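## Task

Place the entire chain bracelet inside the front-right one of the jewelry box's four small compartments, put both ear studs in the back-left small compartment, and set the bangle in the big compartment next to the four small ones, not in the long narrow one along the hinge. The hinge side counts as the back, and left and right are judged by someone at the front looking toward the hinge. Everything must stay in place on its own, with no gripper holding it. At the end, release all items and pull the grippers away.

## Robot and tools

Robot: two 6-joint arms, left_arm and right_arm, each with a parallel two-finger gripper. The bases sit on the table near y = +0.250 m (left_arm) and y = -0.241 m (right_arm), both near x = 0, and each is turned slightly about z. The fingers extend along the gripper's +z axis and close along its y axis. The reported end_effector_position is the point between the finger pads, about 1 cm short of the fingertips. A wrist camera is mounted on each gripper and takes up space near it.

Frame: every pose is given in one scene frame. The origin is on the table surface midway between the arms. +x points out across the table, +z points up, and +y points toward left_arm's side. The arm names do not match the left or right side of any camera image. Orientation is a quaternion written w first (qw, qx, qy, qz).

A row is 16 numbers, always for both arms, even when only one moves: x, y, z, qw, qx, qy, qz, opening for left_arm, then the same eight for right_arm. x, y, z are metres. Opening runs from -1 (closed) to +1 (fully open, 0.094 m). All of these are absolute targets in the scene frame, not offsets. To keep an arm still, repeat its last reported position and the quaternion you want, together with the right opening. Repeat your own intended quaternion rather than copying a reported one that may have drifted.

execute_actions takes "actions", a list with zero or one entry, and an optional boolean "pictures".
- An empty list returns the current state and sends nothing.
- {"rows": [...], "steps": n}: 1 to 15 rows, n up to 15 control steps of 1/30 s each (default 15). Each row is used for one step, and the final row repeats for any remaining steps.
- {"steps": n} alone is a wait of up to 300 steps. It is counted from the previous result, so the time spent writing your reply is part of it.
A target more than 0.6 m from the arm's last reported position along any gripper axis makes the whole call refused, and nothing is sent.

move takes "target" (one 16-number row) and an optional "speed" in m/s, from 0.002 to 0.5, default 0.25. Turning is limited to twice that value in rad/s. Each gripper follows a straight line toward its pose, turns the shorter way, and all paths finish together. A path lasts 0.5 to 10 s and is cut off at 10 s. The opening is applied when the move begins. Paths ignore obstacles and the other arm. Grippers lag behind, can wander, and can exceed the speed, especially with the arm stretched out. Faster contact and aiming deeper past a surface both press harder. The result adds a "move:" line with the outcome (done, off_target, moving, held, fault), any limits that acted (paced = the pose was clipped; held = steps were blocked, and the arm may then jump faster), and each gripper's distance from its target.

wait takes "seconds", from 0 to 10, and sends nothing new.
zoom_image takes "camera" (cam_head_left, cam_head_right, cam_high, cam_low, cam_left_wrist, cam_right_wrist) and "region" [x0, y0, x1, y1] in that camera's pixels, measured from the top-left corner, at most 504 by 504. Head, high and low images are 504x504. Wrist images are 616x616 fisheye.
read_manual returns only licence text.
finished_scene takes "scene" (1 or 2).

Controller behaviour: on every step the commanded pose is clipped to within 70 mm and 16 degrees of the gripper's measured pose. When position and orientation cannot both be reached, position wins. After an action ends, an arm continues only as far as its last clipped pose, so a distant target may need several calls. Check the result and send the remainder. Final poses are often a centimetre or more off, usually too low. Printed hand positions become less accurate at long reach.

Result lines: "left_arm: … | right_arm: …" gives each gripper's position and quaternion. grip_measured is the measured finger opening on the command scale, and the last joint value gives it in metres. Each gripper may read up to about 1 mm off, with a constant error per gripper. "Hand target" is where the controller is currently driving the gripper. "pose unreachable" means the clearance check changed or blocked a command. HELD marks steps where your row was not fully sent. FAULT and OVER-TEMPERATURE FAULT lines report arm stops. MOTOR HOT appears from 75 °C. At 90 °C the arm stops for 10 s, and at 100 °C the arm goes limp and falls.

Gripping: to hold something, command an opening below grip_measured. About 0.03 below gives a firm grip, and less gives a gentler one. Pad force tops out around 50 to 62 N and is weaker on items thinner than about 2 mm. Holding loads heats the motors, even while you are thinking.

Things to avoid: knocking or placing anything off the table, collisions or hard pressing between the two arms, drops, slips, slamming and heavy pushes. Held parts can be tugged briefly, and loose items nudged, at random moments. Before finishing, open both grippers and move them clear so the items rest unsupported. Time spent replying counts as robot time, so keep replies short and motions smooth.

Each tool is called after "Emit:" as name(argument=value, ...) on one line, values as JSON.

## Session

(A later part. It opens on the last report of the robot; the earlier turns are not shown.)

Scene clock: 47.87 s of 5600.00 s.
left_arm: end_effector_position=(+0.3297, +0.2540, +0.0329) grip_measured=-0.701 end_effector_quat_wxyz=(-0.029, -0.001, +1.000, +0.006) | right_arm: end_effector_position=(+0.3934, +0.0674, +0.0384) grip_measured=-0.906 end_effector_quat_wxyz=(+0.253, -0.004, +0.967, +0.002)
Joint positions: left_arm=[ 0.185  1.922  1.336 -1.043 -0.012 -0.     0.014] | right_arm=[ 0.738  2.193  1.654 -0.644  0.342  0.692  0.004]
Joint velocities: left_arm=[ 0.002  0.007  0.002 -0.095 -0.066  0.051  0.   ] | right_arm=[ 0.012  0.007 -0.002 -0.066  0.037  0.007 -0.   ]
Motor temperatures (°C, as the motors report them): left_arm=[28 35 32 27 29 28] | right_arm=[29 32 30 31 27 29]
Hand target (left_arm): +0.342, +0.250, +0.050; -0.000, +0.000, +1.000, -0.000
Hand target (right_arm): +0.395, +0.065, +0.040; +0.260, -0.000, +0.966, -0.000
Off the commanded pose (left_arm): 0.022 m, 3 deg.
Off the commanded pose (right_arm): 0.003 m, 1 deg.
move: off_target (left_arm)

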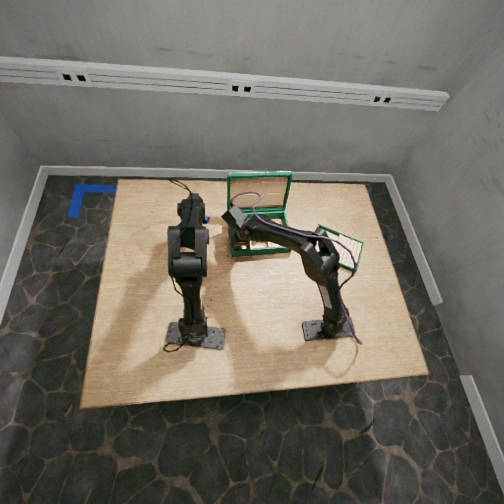

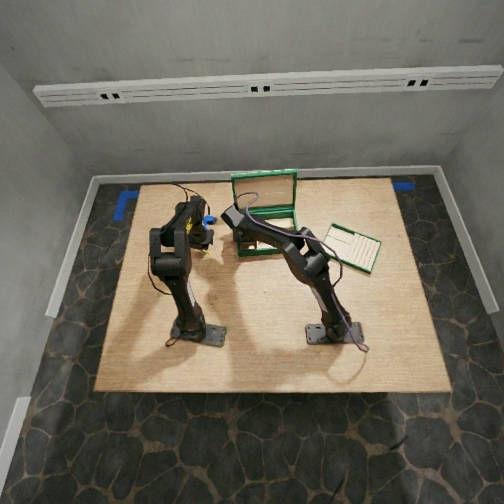

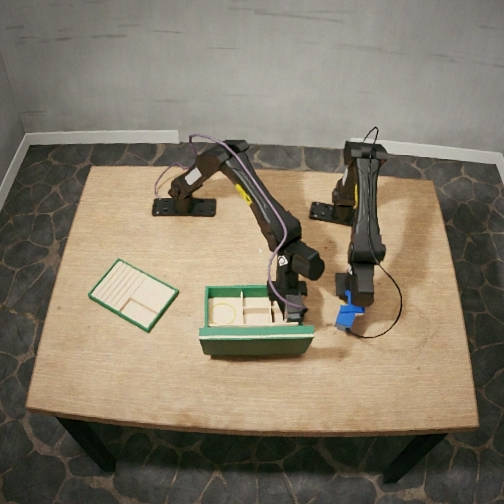

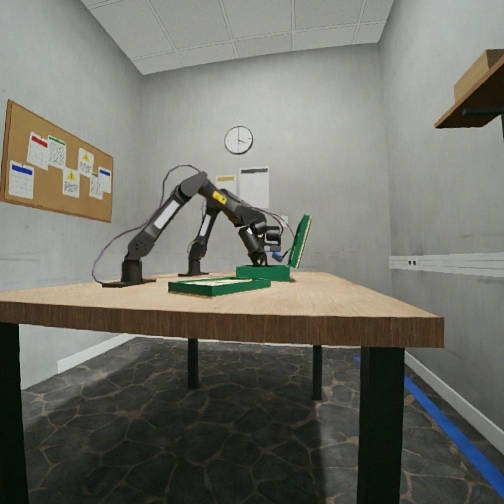

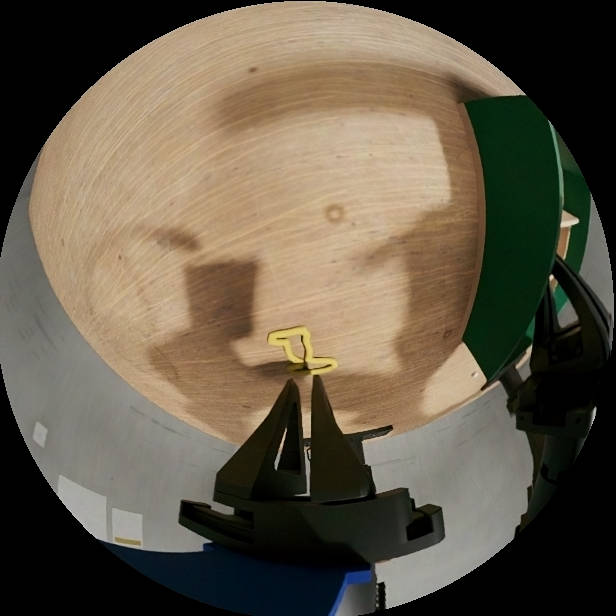

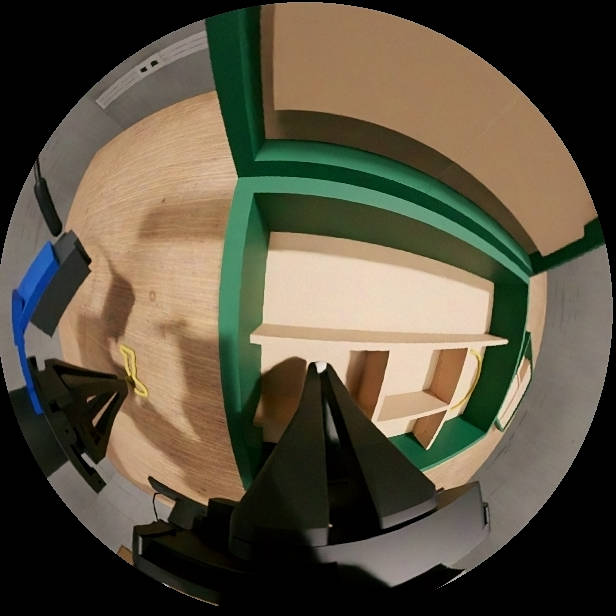

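Emit:
move(target=[0.35,0.25,0.005,0,0,1,0,-0.7,0.395,0.065,0.04,0.26,0,0.966,0,-0.7], speed=0.04)

Emit:
zoom_image(camera="cam_left_wrist", region=[210,300,410,460])

Scene clock: 53.60 s of 5600.00 s.
left_arm: end_effector_position=(+0.3495, +0.2541, +0.0175) grip_measured=-0.701 end_effector_quat_wxyz=(-0.003, -0.001, +1.000, +0.006) | right_arm: end_effector_position=(+0.3936, +0.0675, +0.0385) grip_measured=-0.702 end_effector_quat_wxyz=(+0.253, -0.004, +0.967, +0.002)
Joint positions: left_arm=[ 0.185  1.966  1.334 -0.944 -0.012 -0.     0.014] | right_arm=[ 0.738  2.193  1.654 -0.643  0.343  0.692  0.014]
Joint velocities: left_arm=[ 0.002  0.002 -0.012  0.007  0.037  0.007  0.   ] | right_arm=[-0.017  0.002 -0.002  0.022 -0.007 -0.095 -0.   ]
Motor temperatures (°C, as the motors report them): left_arm=[28 36 32 27 29 28] | right_arm=[29 34 30 31 27 29]
Hand target (left_arm): +0.350, +0.250, +0.005; -0.000, -0.000, +1.000, +0.000
Hand target (right_arm): +0.395, +0.065, +0.040; +0.260, +0.000, +0.966, -0.000
Off the commanded pose (left_arm): 0.013 m, 1 deg.
Off the commanded pose (right_arm): 0.003 m, 1 deg.
After step 90, 1.63 s passed at rest.
move: off_target (left_arm)

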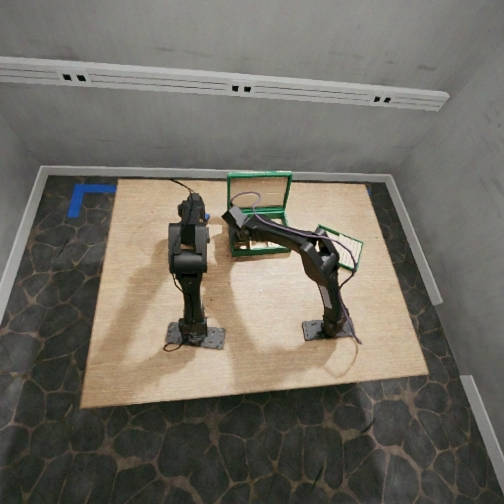

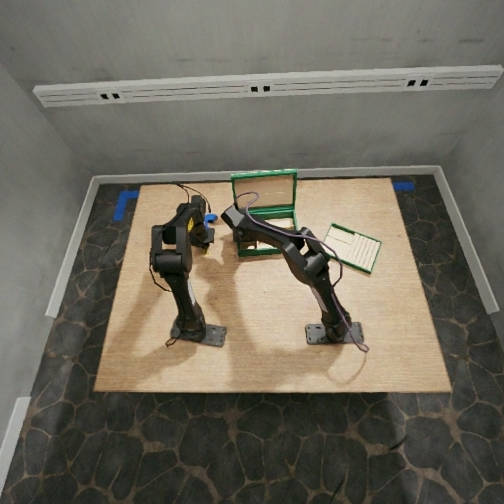

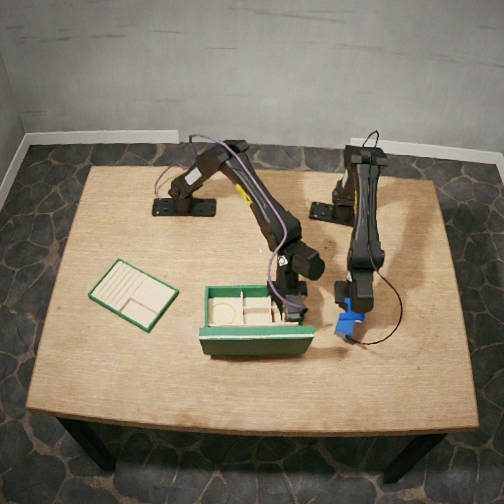

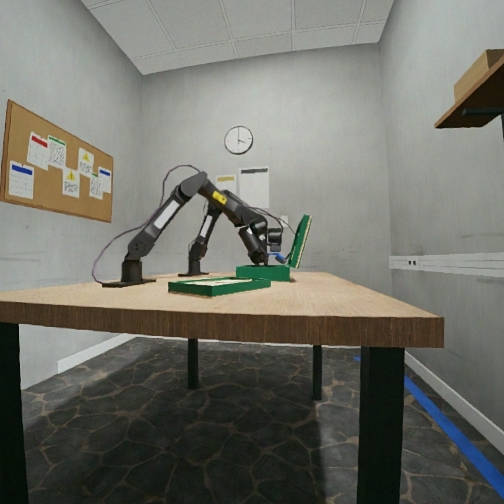

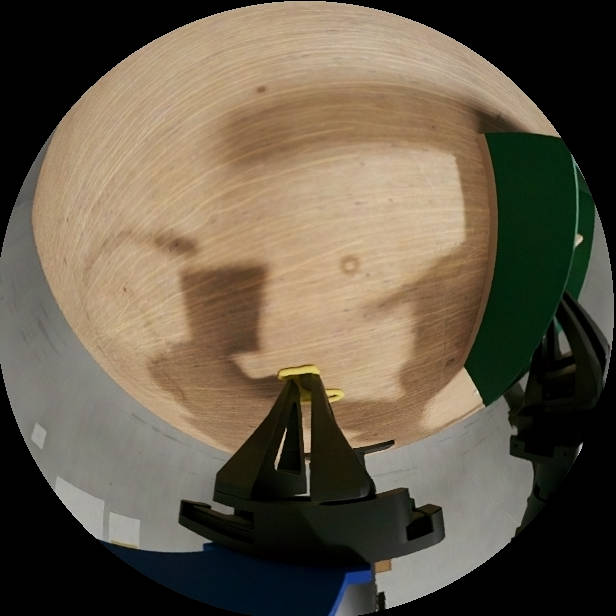

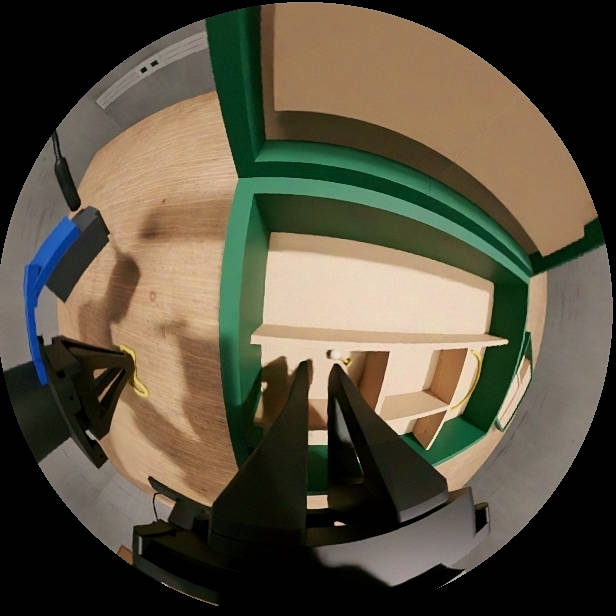

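Region (210, 300, 410, 460) of cam_left_wrist's 616x616 image, scaled by 2.520, with more detail than that image has; it fills the top 403 rows of this view, and the rest is white.

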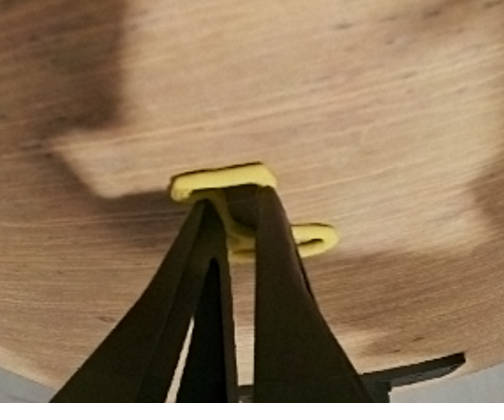

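Emit:
move(target=[0.355,0.241,0.035,0,0,1,0,-0.7,0.36,0.05,0.12,0.26,0,0.966,0,-0.3], speed=0.1)

Emit:
move(target=[0.35,0.241,0.005,0,0,1,0,-0.7,0.15,-0.005,0.04,0,0,1,0,-0.3], speed=0.15)

Emit:
zoom_image(camera="cam_left_wrist", region=[210,300,410,460])

Scene clock: 58.93 s of 5600.00 s.
left_arm: end_effector_position=(+0.3428, +0.2468, +0.0237) grip_measured=-0.701 end_effector_quat_wxyz=(-0.021, +0.001, +1.000, +0.006) | right_arm: end_effector_position=(+0.3637, +0.0512, +0.1119) grip_measured=-0.302 end_effector_quat_wxyz=(+0.257, +0.000, +0.966, +0.005)
Joint positions: left_arm=[ 0.164  1.966  1.359 -1.005 -0.012 -0.018  0.014] | right_arm=[ 0.762  2.002  1.654 -0.834  0.355  0.722  0.033]
Joint velocities: left_arm=[-0.022 -0.007 -0.007  0.066  0.066  0.007 -0.001] | right_arm=[-0.002  0.002  0.022 -0.051 -0.037 -0.022 -0.   ]
Motor temperatures (°C, as the motors report them): left_arm=[28 36 32 27 29 28] | right_arm=[29 36 30 31 27 29]
Hand target (left_arm): +0.355, +0.241, +0.035; +0.000, +0.000, +1.000, -0.000
Hand target (right_arm): +0.361, +0.051, +0.120; +0.261, -0.000, +0.965, +0.001
Off the commanded pose (left_arm): 0.018 m, 2 deg.
Off the commanded pose (right_arm): 0.009 m, 1 deg.
After step 90, 0.90 s passed at rest.
move: off_target (left_arm)

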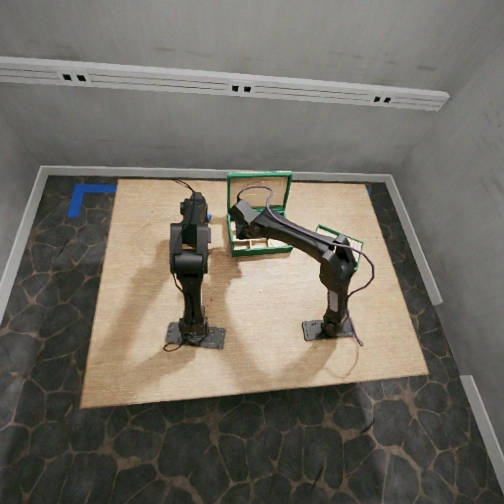

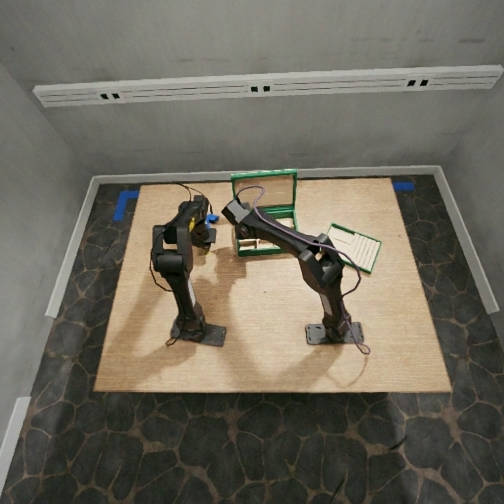

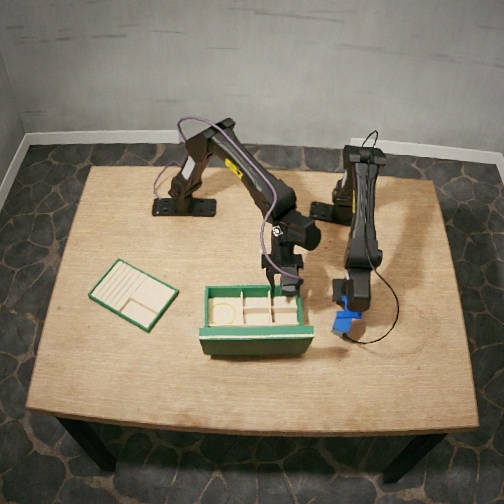

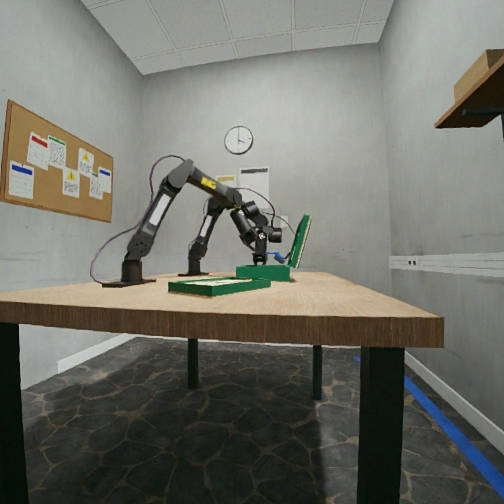

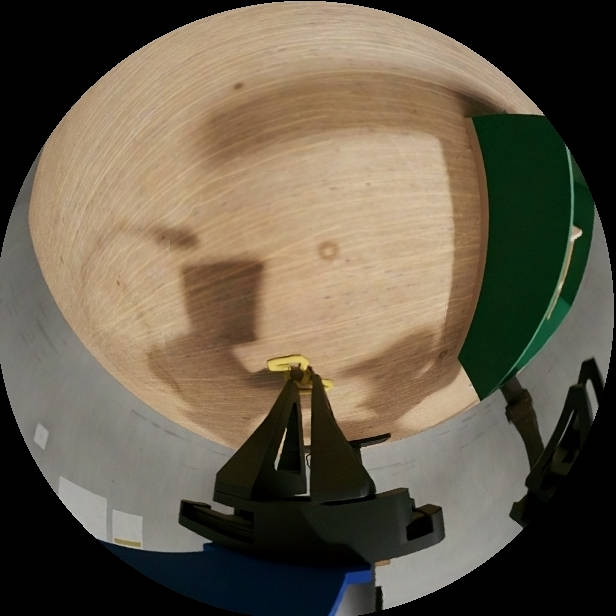

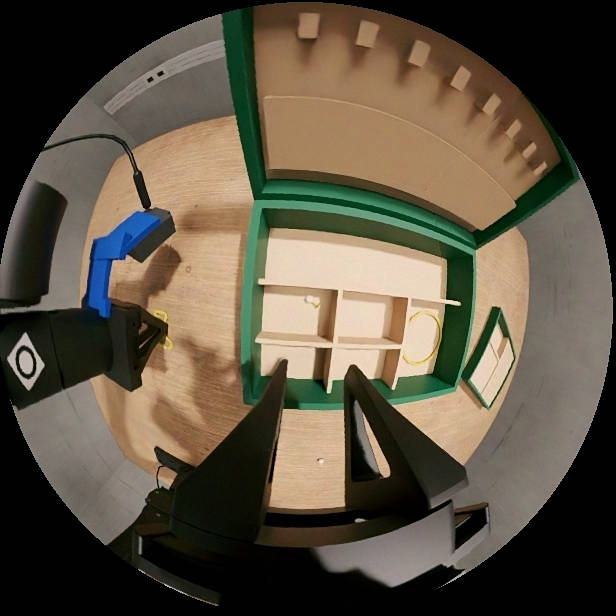

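Scene clock: 61.17 s of 5600.00 s.
left_arm: end_effector_position=(+0.3522, +0.2450, +0.0136) grip_measured=-0.701 end_effector_quat_wxyz=(+0.003, -0.000, +1.000, +0.002) | right_arm: end_effector_position=(+0.1564, +0.0002, +0.0381) grip_measured=-0.302 end_effector_quat_wxyz=(+0.006, -0.001, +1.000, -0.001)
Joint positions: left_arm=[ 0.163  1.971  1.325 -0.918 -0.004 -0.02   0.014] | right_arm=[ 0.939  1.714  1.095 -0.946  0.012  0.968  0.033]
Joint velocities: left_arm=[-0.007  0.012  0.002  0.051 -0.037 -0.007  0.001] | right_arm=[ 0.027 -0.007  0.012 -0.022 -0.007 -0.007 -0.   ]
Motor temperatures (°C, as the motors report them): left_arm=[28 35 32 27 29 28] | right_arm=[29 36 30 31 27 29]
Hand target (left_arm): +0.350, +0.241, +0.005; -0.000, -0.000, +1.000, +0.000
Hand target (right_arm): +0.150, -0.004, +0.040; +0.002, -0.002, +1.000, -0.003
Off the commanded pose (left_arm): 0.010 m, 0 deg.
Off the commanded pose (right_arm): 0.008 m, 1 deg.
move: done

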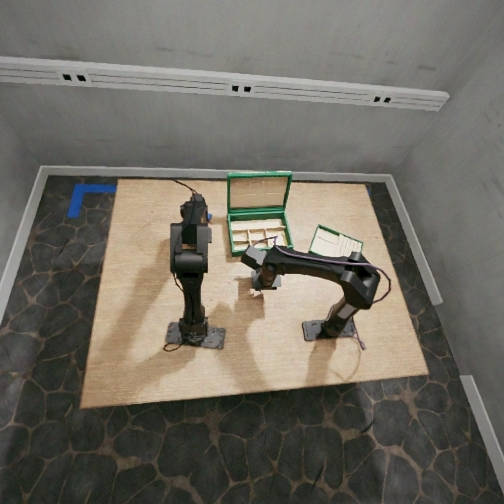

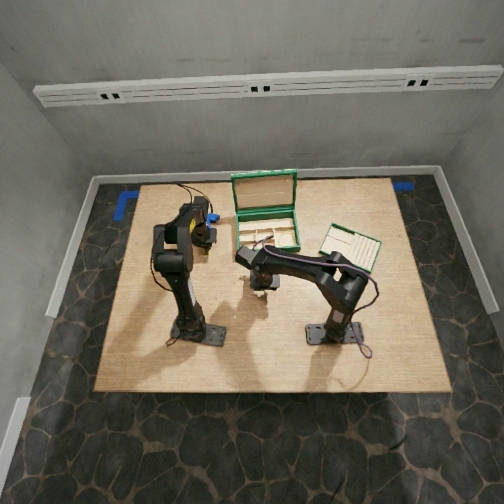

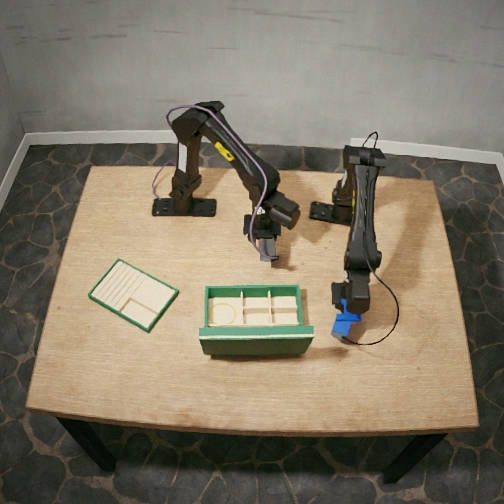

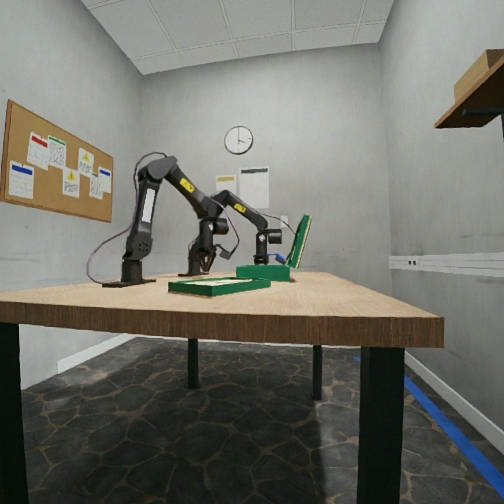

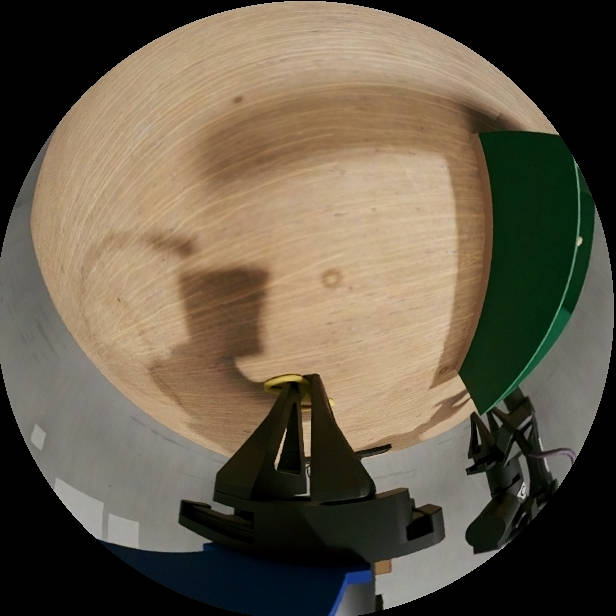

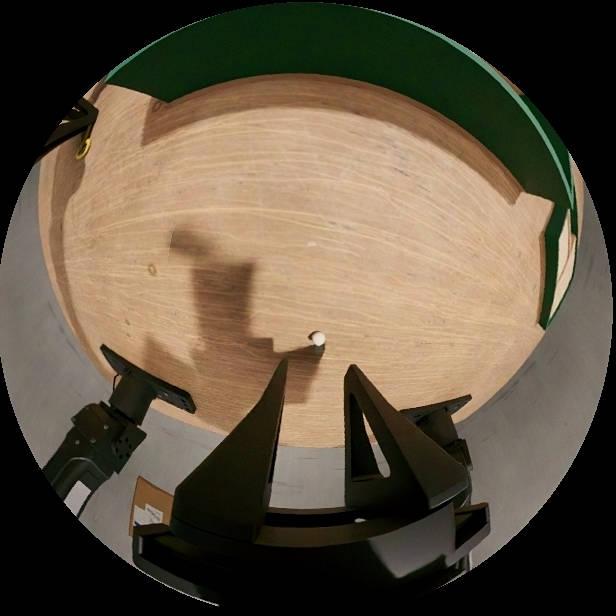

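Region (210, 300, 410, 460) of cam_left_wrist's 616x616 image, scaled by 2.520, with more detail than that image has; it fills the top 403 rows of this view, and the rest is white.

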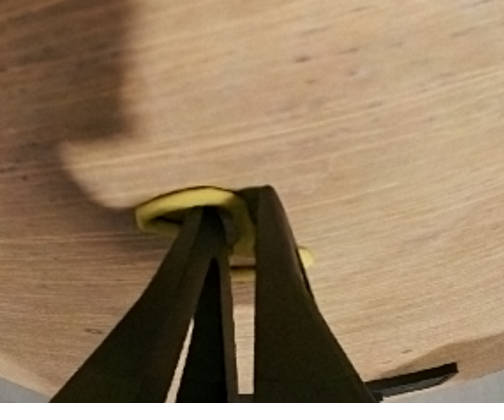

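Emit:
move(target=[0.35,0.241,0.005,0,0,1,0,-0.96,0.14,-0.002,0.005,0,0,1,0,-0.3], speed=0.04)

Scene clock: 63.33 s of 5600.00 s.
left_arm: end_effector_position=(+0.3522, +0.2453, +0.0136) grip_measured=-0.946 end_effector_quat_wxyz=(+0.003, -0.000, +1.000, +0.003) | right_arm: end_effector_position=(+0.1445, -0.0014, +0.0141) grip_measured=-0.302 end_effector_quat_wxyz=(+0.007, +0.002, +1.000, +0.007)
Joint positions: left_arm=[ 0.163  1.971  1.325 -0.918 -0.006 -0.02   0.003] | right_arm=[ 0.966  1.714  0.99  -0.828  0.004  1.     0.033]
Joint velocities: left_arm=[ 0.002  0.002  0.002  0.007 -0.095 -0.007 -0.001] | right_arm=[ 0.007 -0.007 -0.012 -0.066 -0.11  -0.022 -0.   ]
Motor temperatures (°C, as the motors report them): left_arm=[28 35 32 27 29 28] | right_arm=[29 35 30 31 27 29]
Hand target (left_arm): +0.350, +0.241, +0.005; -0.000, +0.000, +1.000, +0.000
Hand target (right_arm): +0.140, -0.003, +0.005; +0.000, +0.000, +1.000, -0.000
Off the commanded pose (left_arm): 0.010 m, 0 deg.
Off the commanded pose (right_arm): 0.010 m, 1 deg.
move: done

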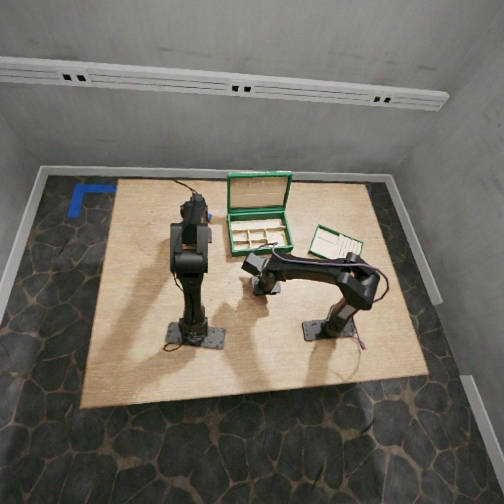

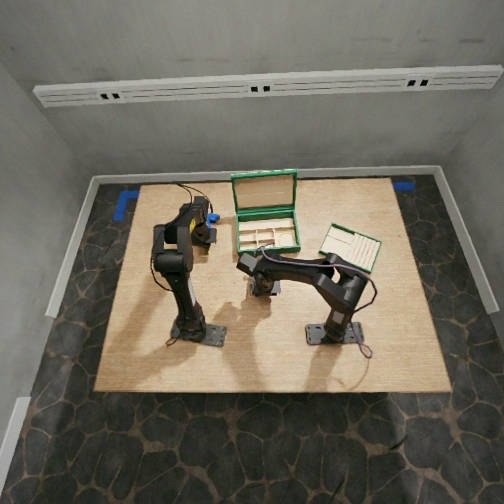

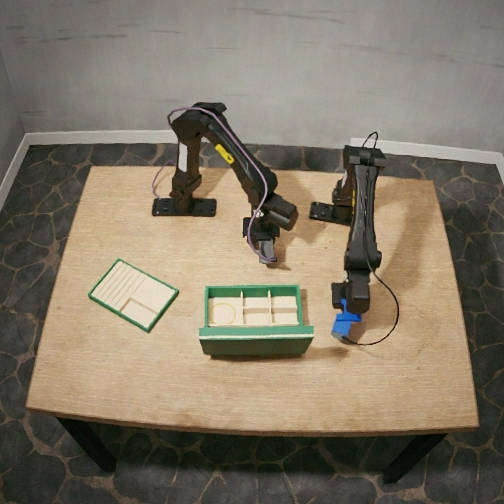

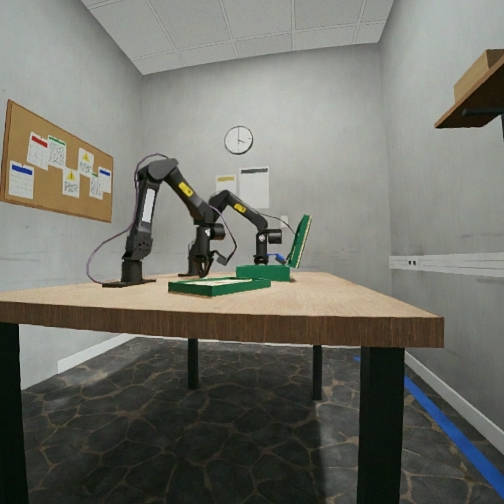

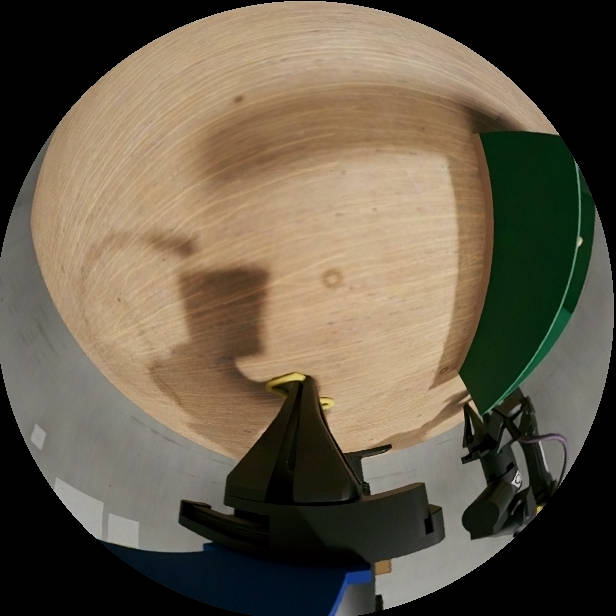

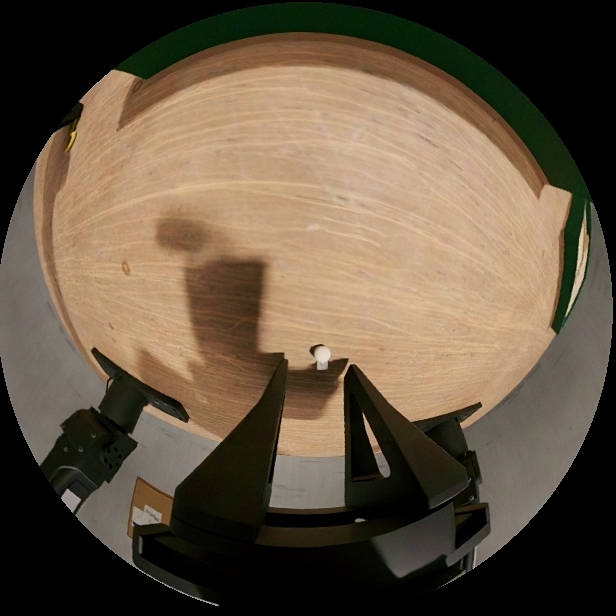

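Emit:
move(target=[0.35,0.241,0.18,0,0,1,0,-0.96,0.143,-0.002,-0.001,0,0,1,0,-0.3], speed=0.08)

Scene clock: 68.50 s of 5600.00 s.
left_arm: end_effector_position=(+0.3425, +0.2455, +0.1706) grip_measured=-0.946 end_effector_quat_wxyz=(-0.017, -0.000, +1.000, +0.003) | right_arm: end_effector_position=(+0.1461, +0.0012, +0.0081) grip_measured=-0.302 end_effector_quat_wxyz=(+0.007, +0.002, +1.000, +0.006)
Joint positions: left_arm=[ 0.163  1.911  1.875 -1.57  -0.006 -0.02   0.003] | right_arm=[ 0.966  1.737  0.99  -0.806  0.004  1.     0.033]
Joint velocities: left_arm=[-0.002 -0.002  0.022  0.022  0.051 -0.022 -0.001] | right_arm=[-0.007 -0.002  0.012 -0.007  0.007 -0.022  0.   ]
Motor temperatures (°C, as the motors report them): left_arm=[28 36 32 27 29 28] | right_arm=[29 34 30 31 27 29]
Hand target (left_arm): +0.348, +0.241, +0.180; +0.000, +0.000, +1.000, -0.000
Hand target (right_arm): +0.143, -0.002, -0.001; -0.000, -0.000, +1.000, -0.000
Off the commanded pose (left_arm): 0.013 m, 2 deg.
Off the commanded pose (right_arm): 0.010 m, 1 deg.
move: off_target (left_arm)

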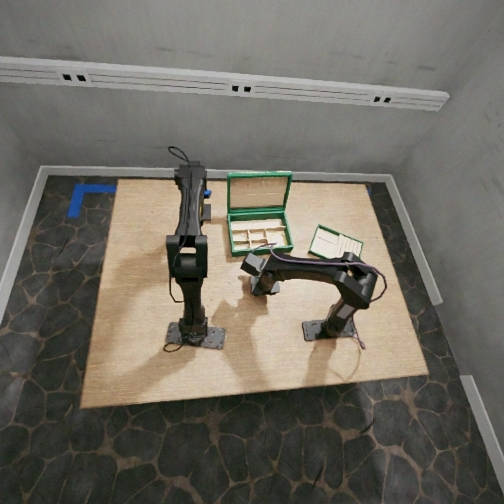

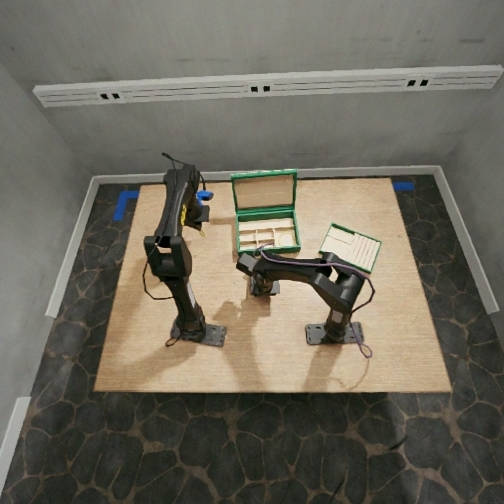

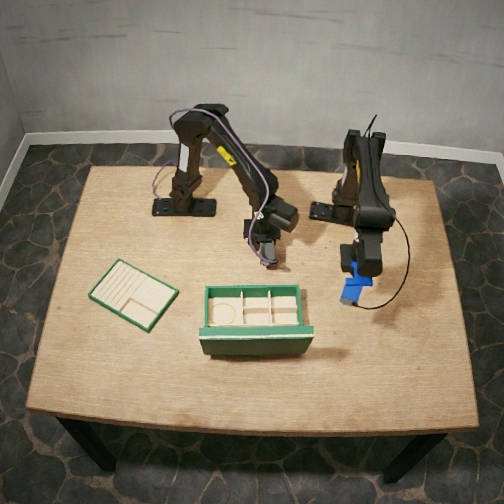

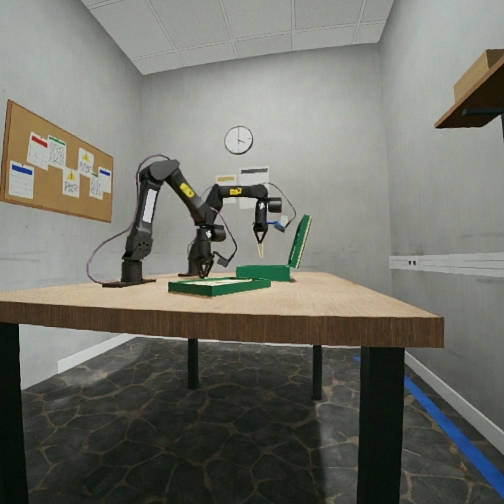

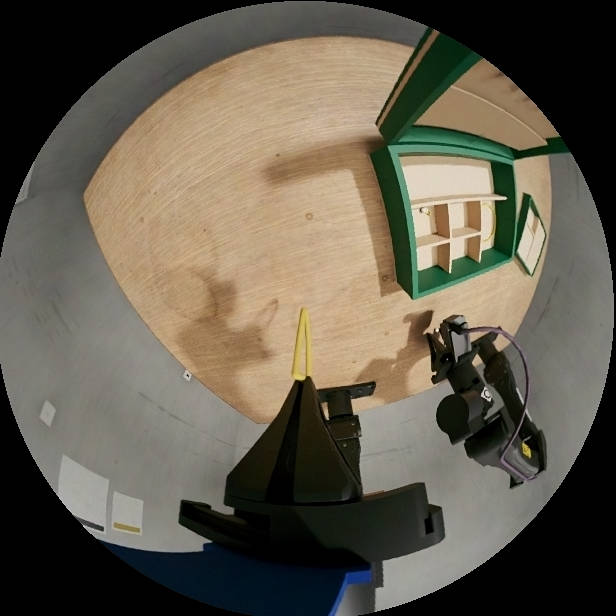

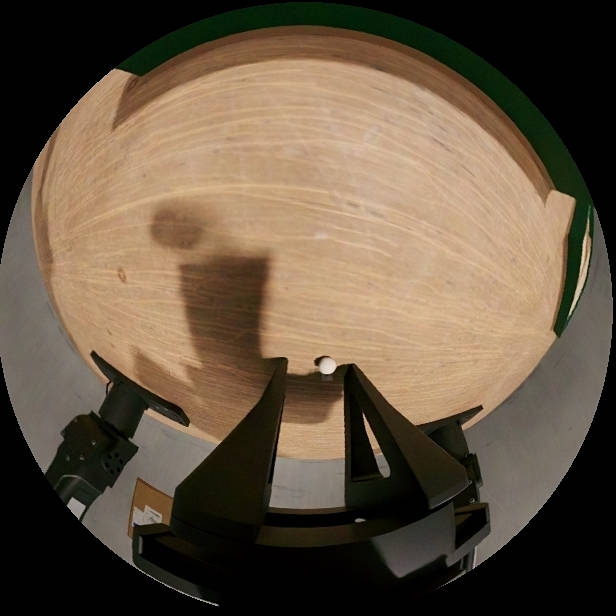

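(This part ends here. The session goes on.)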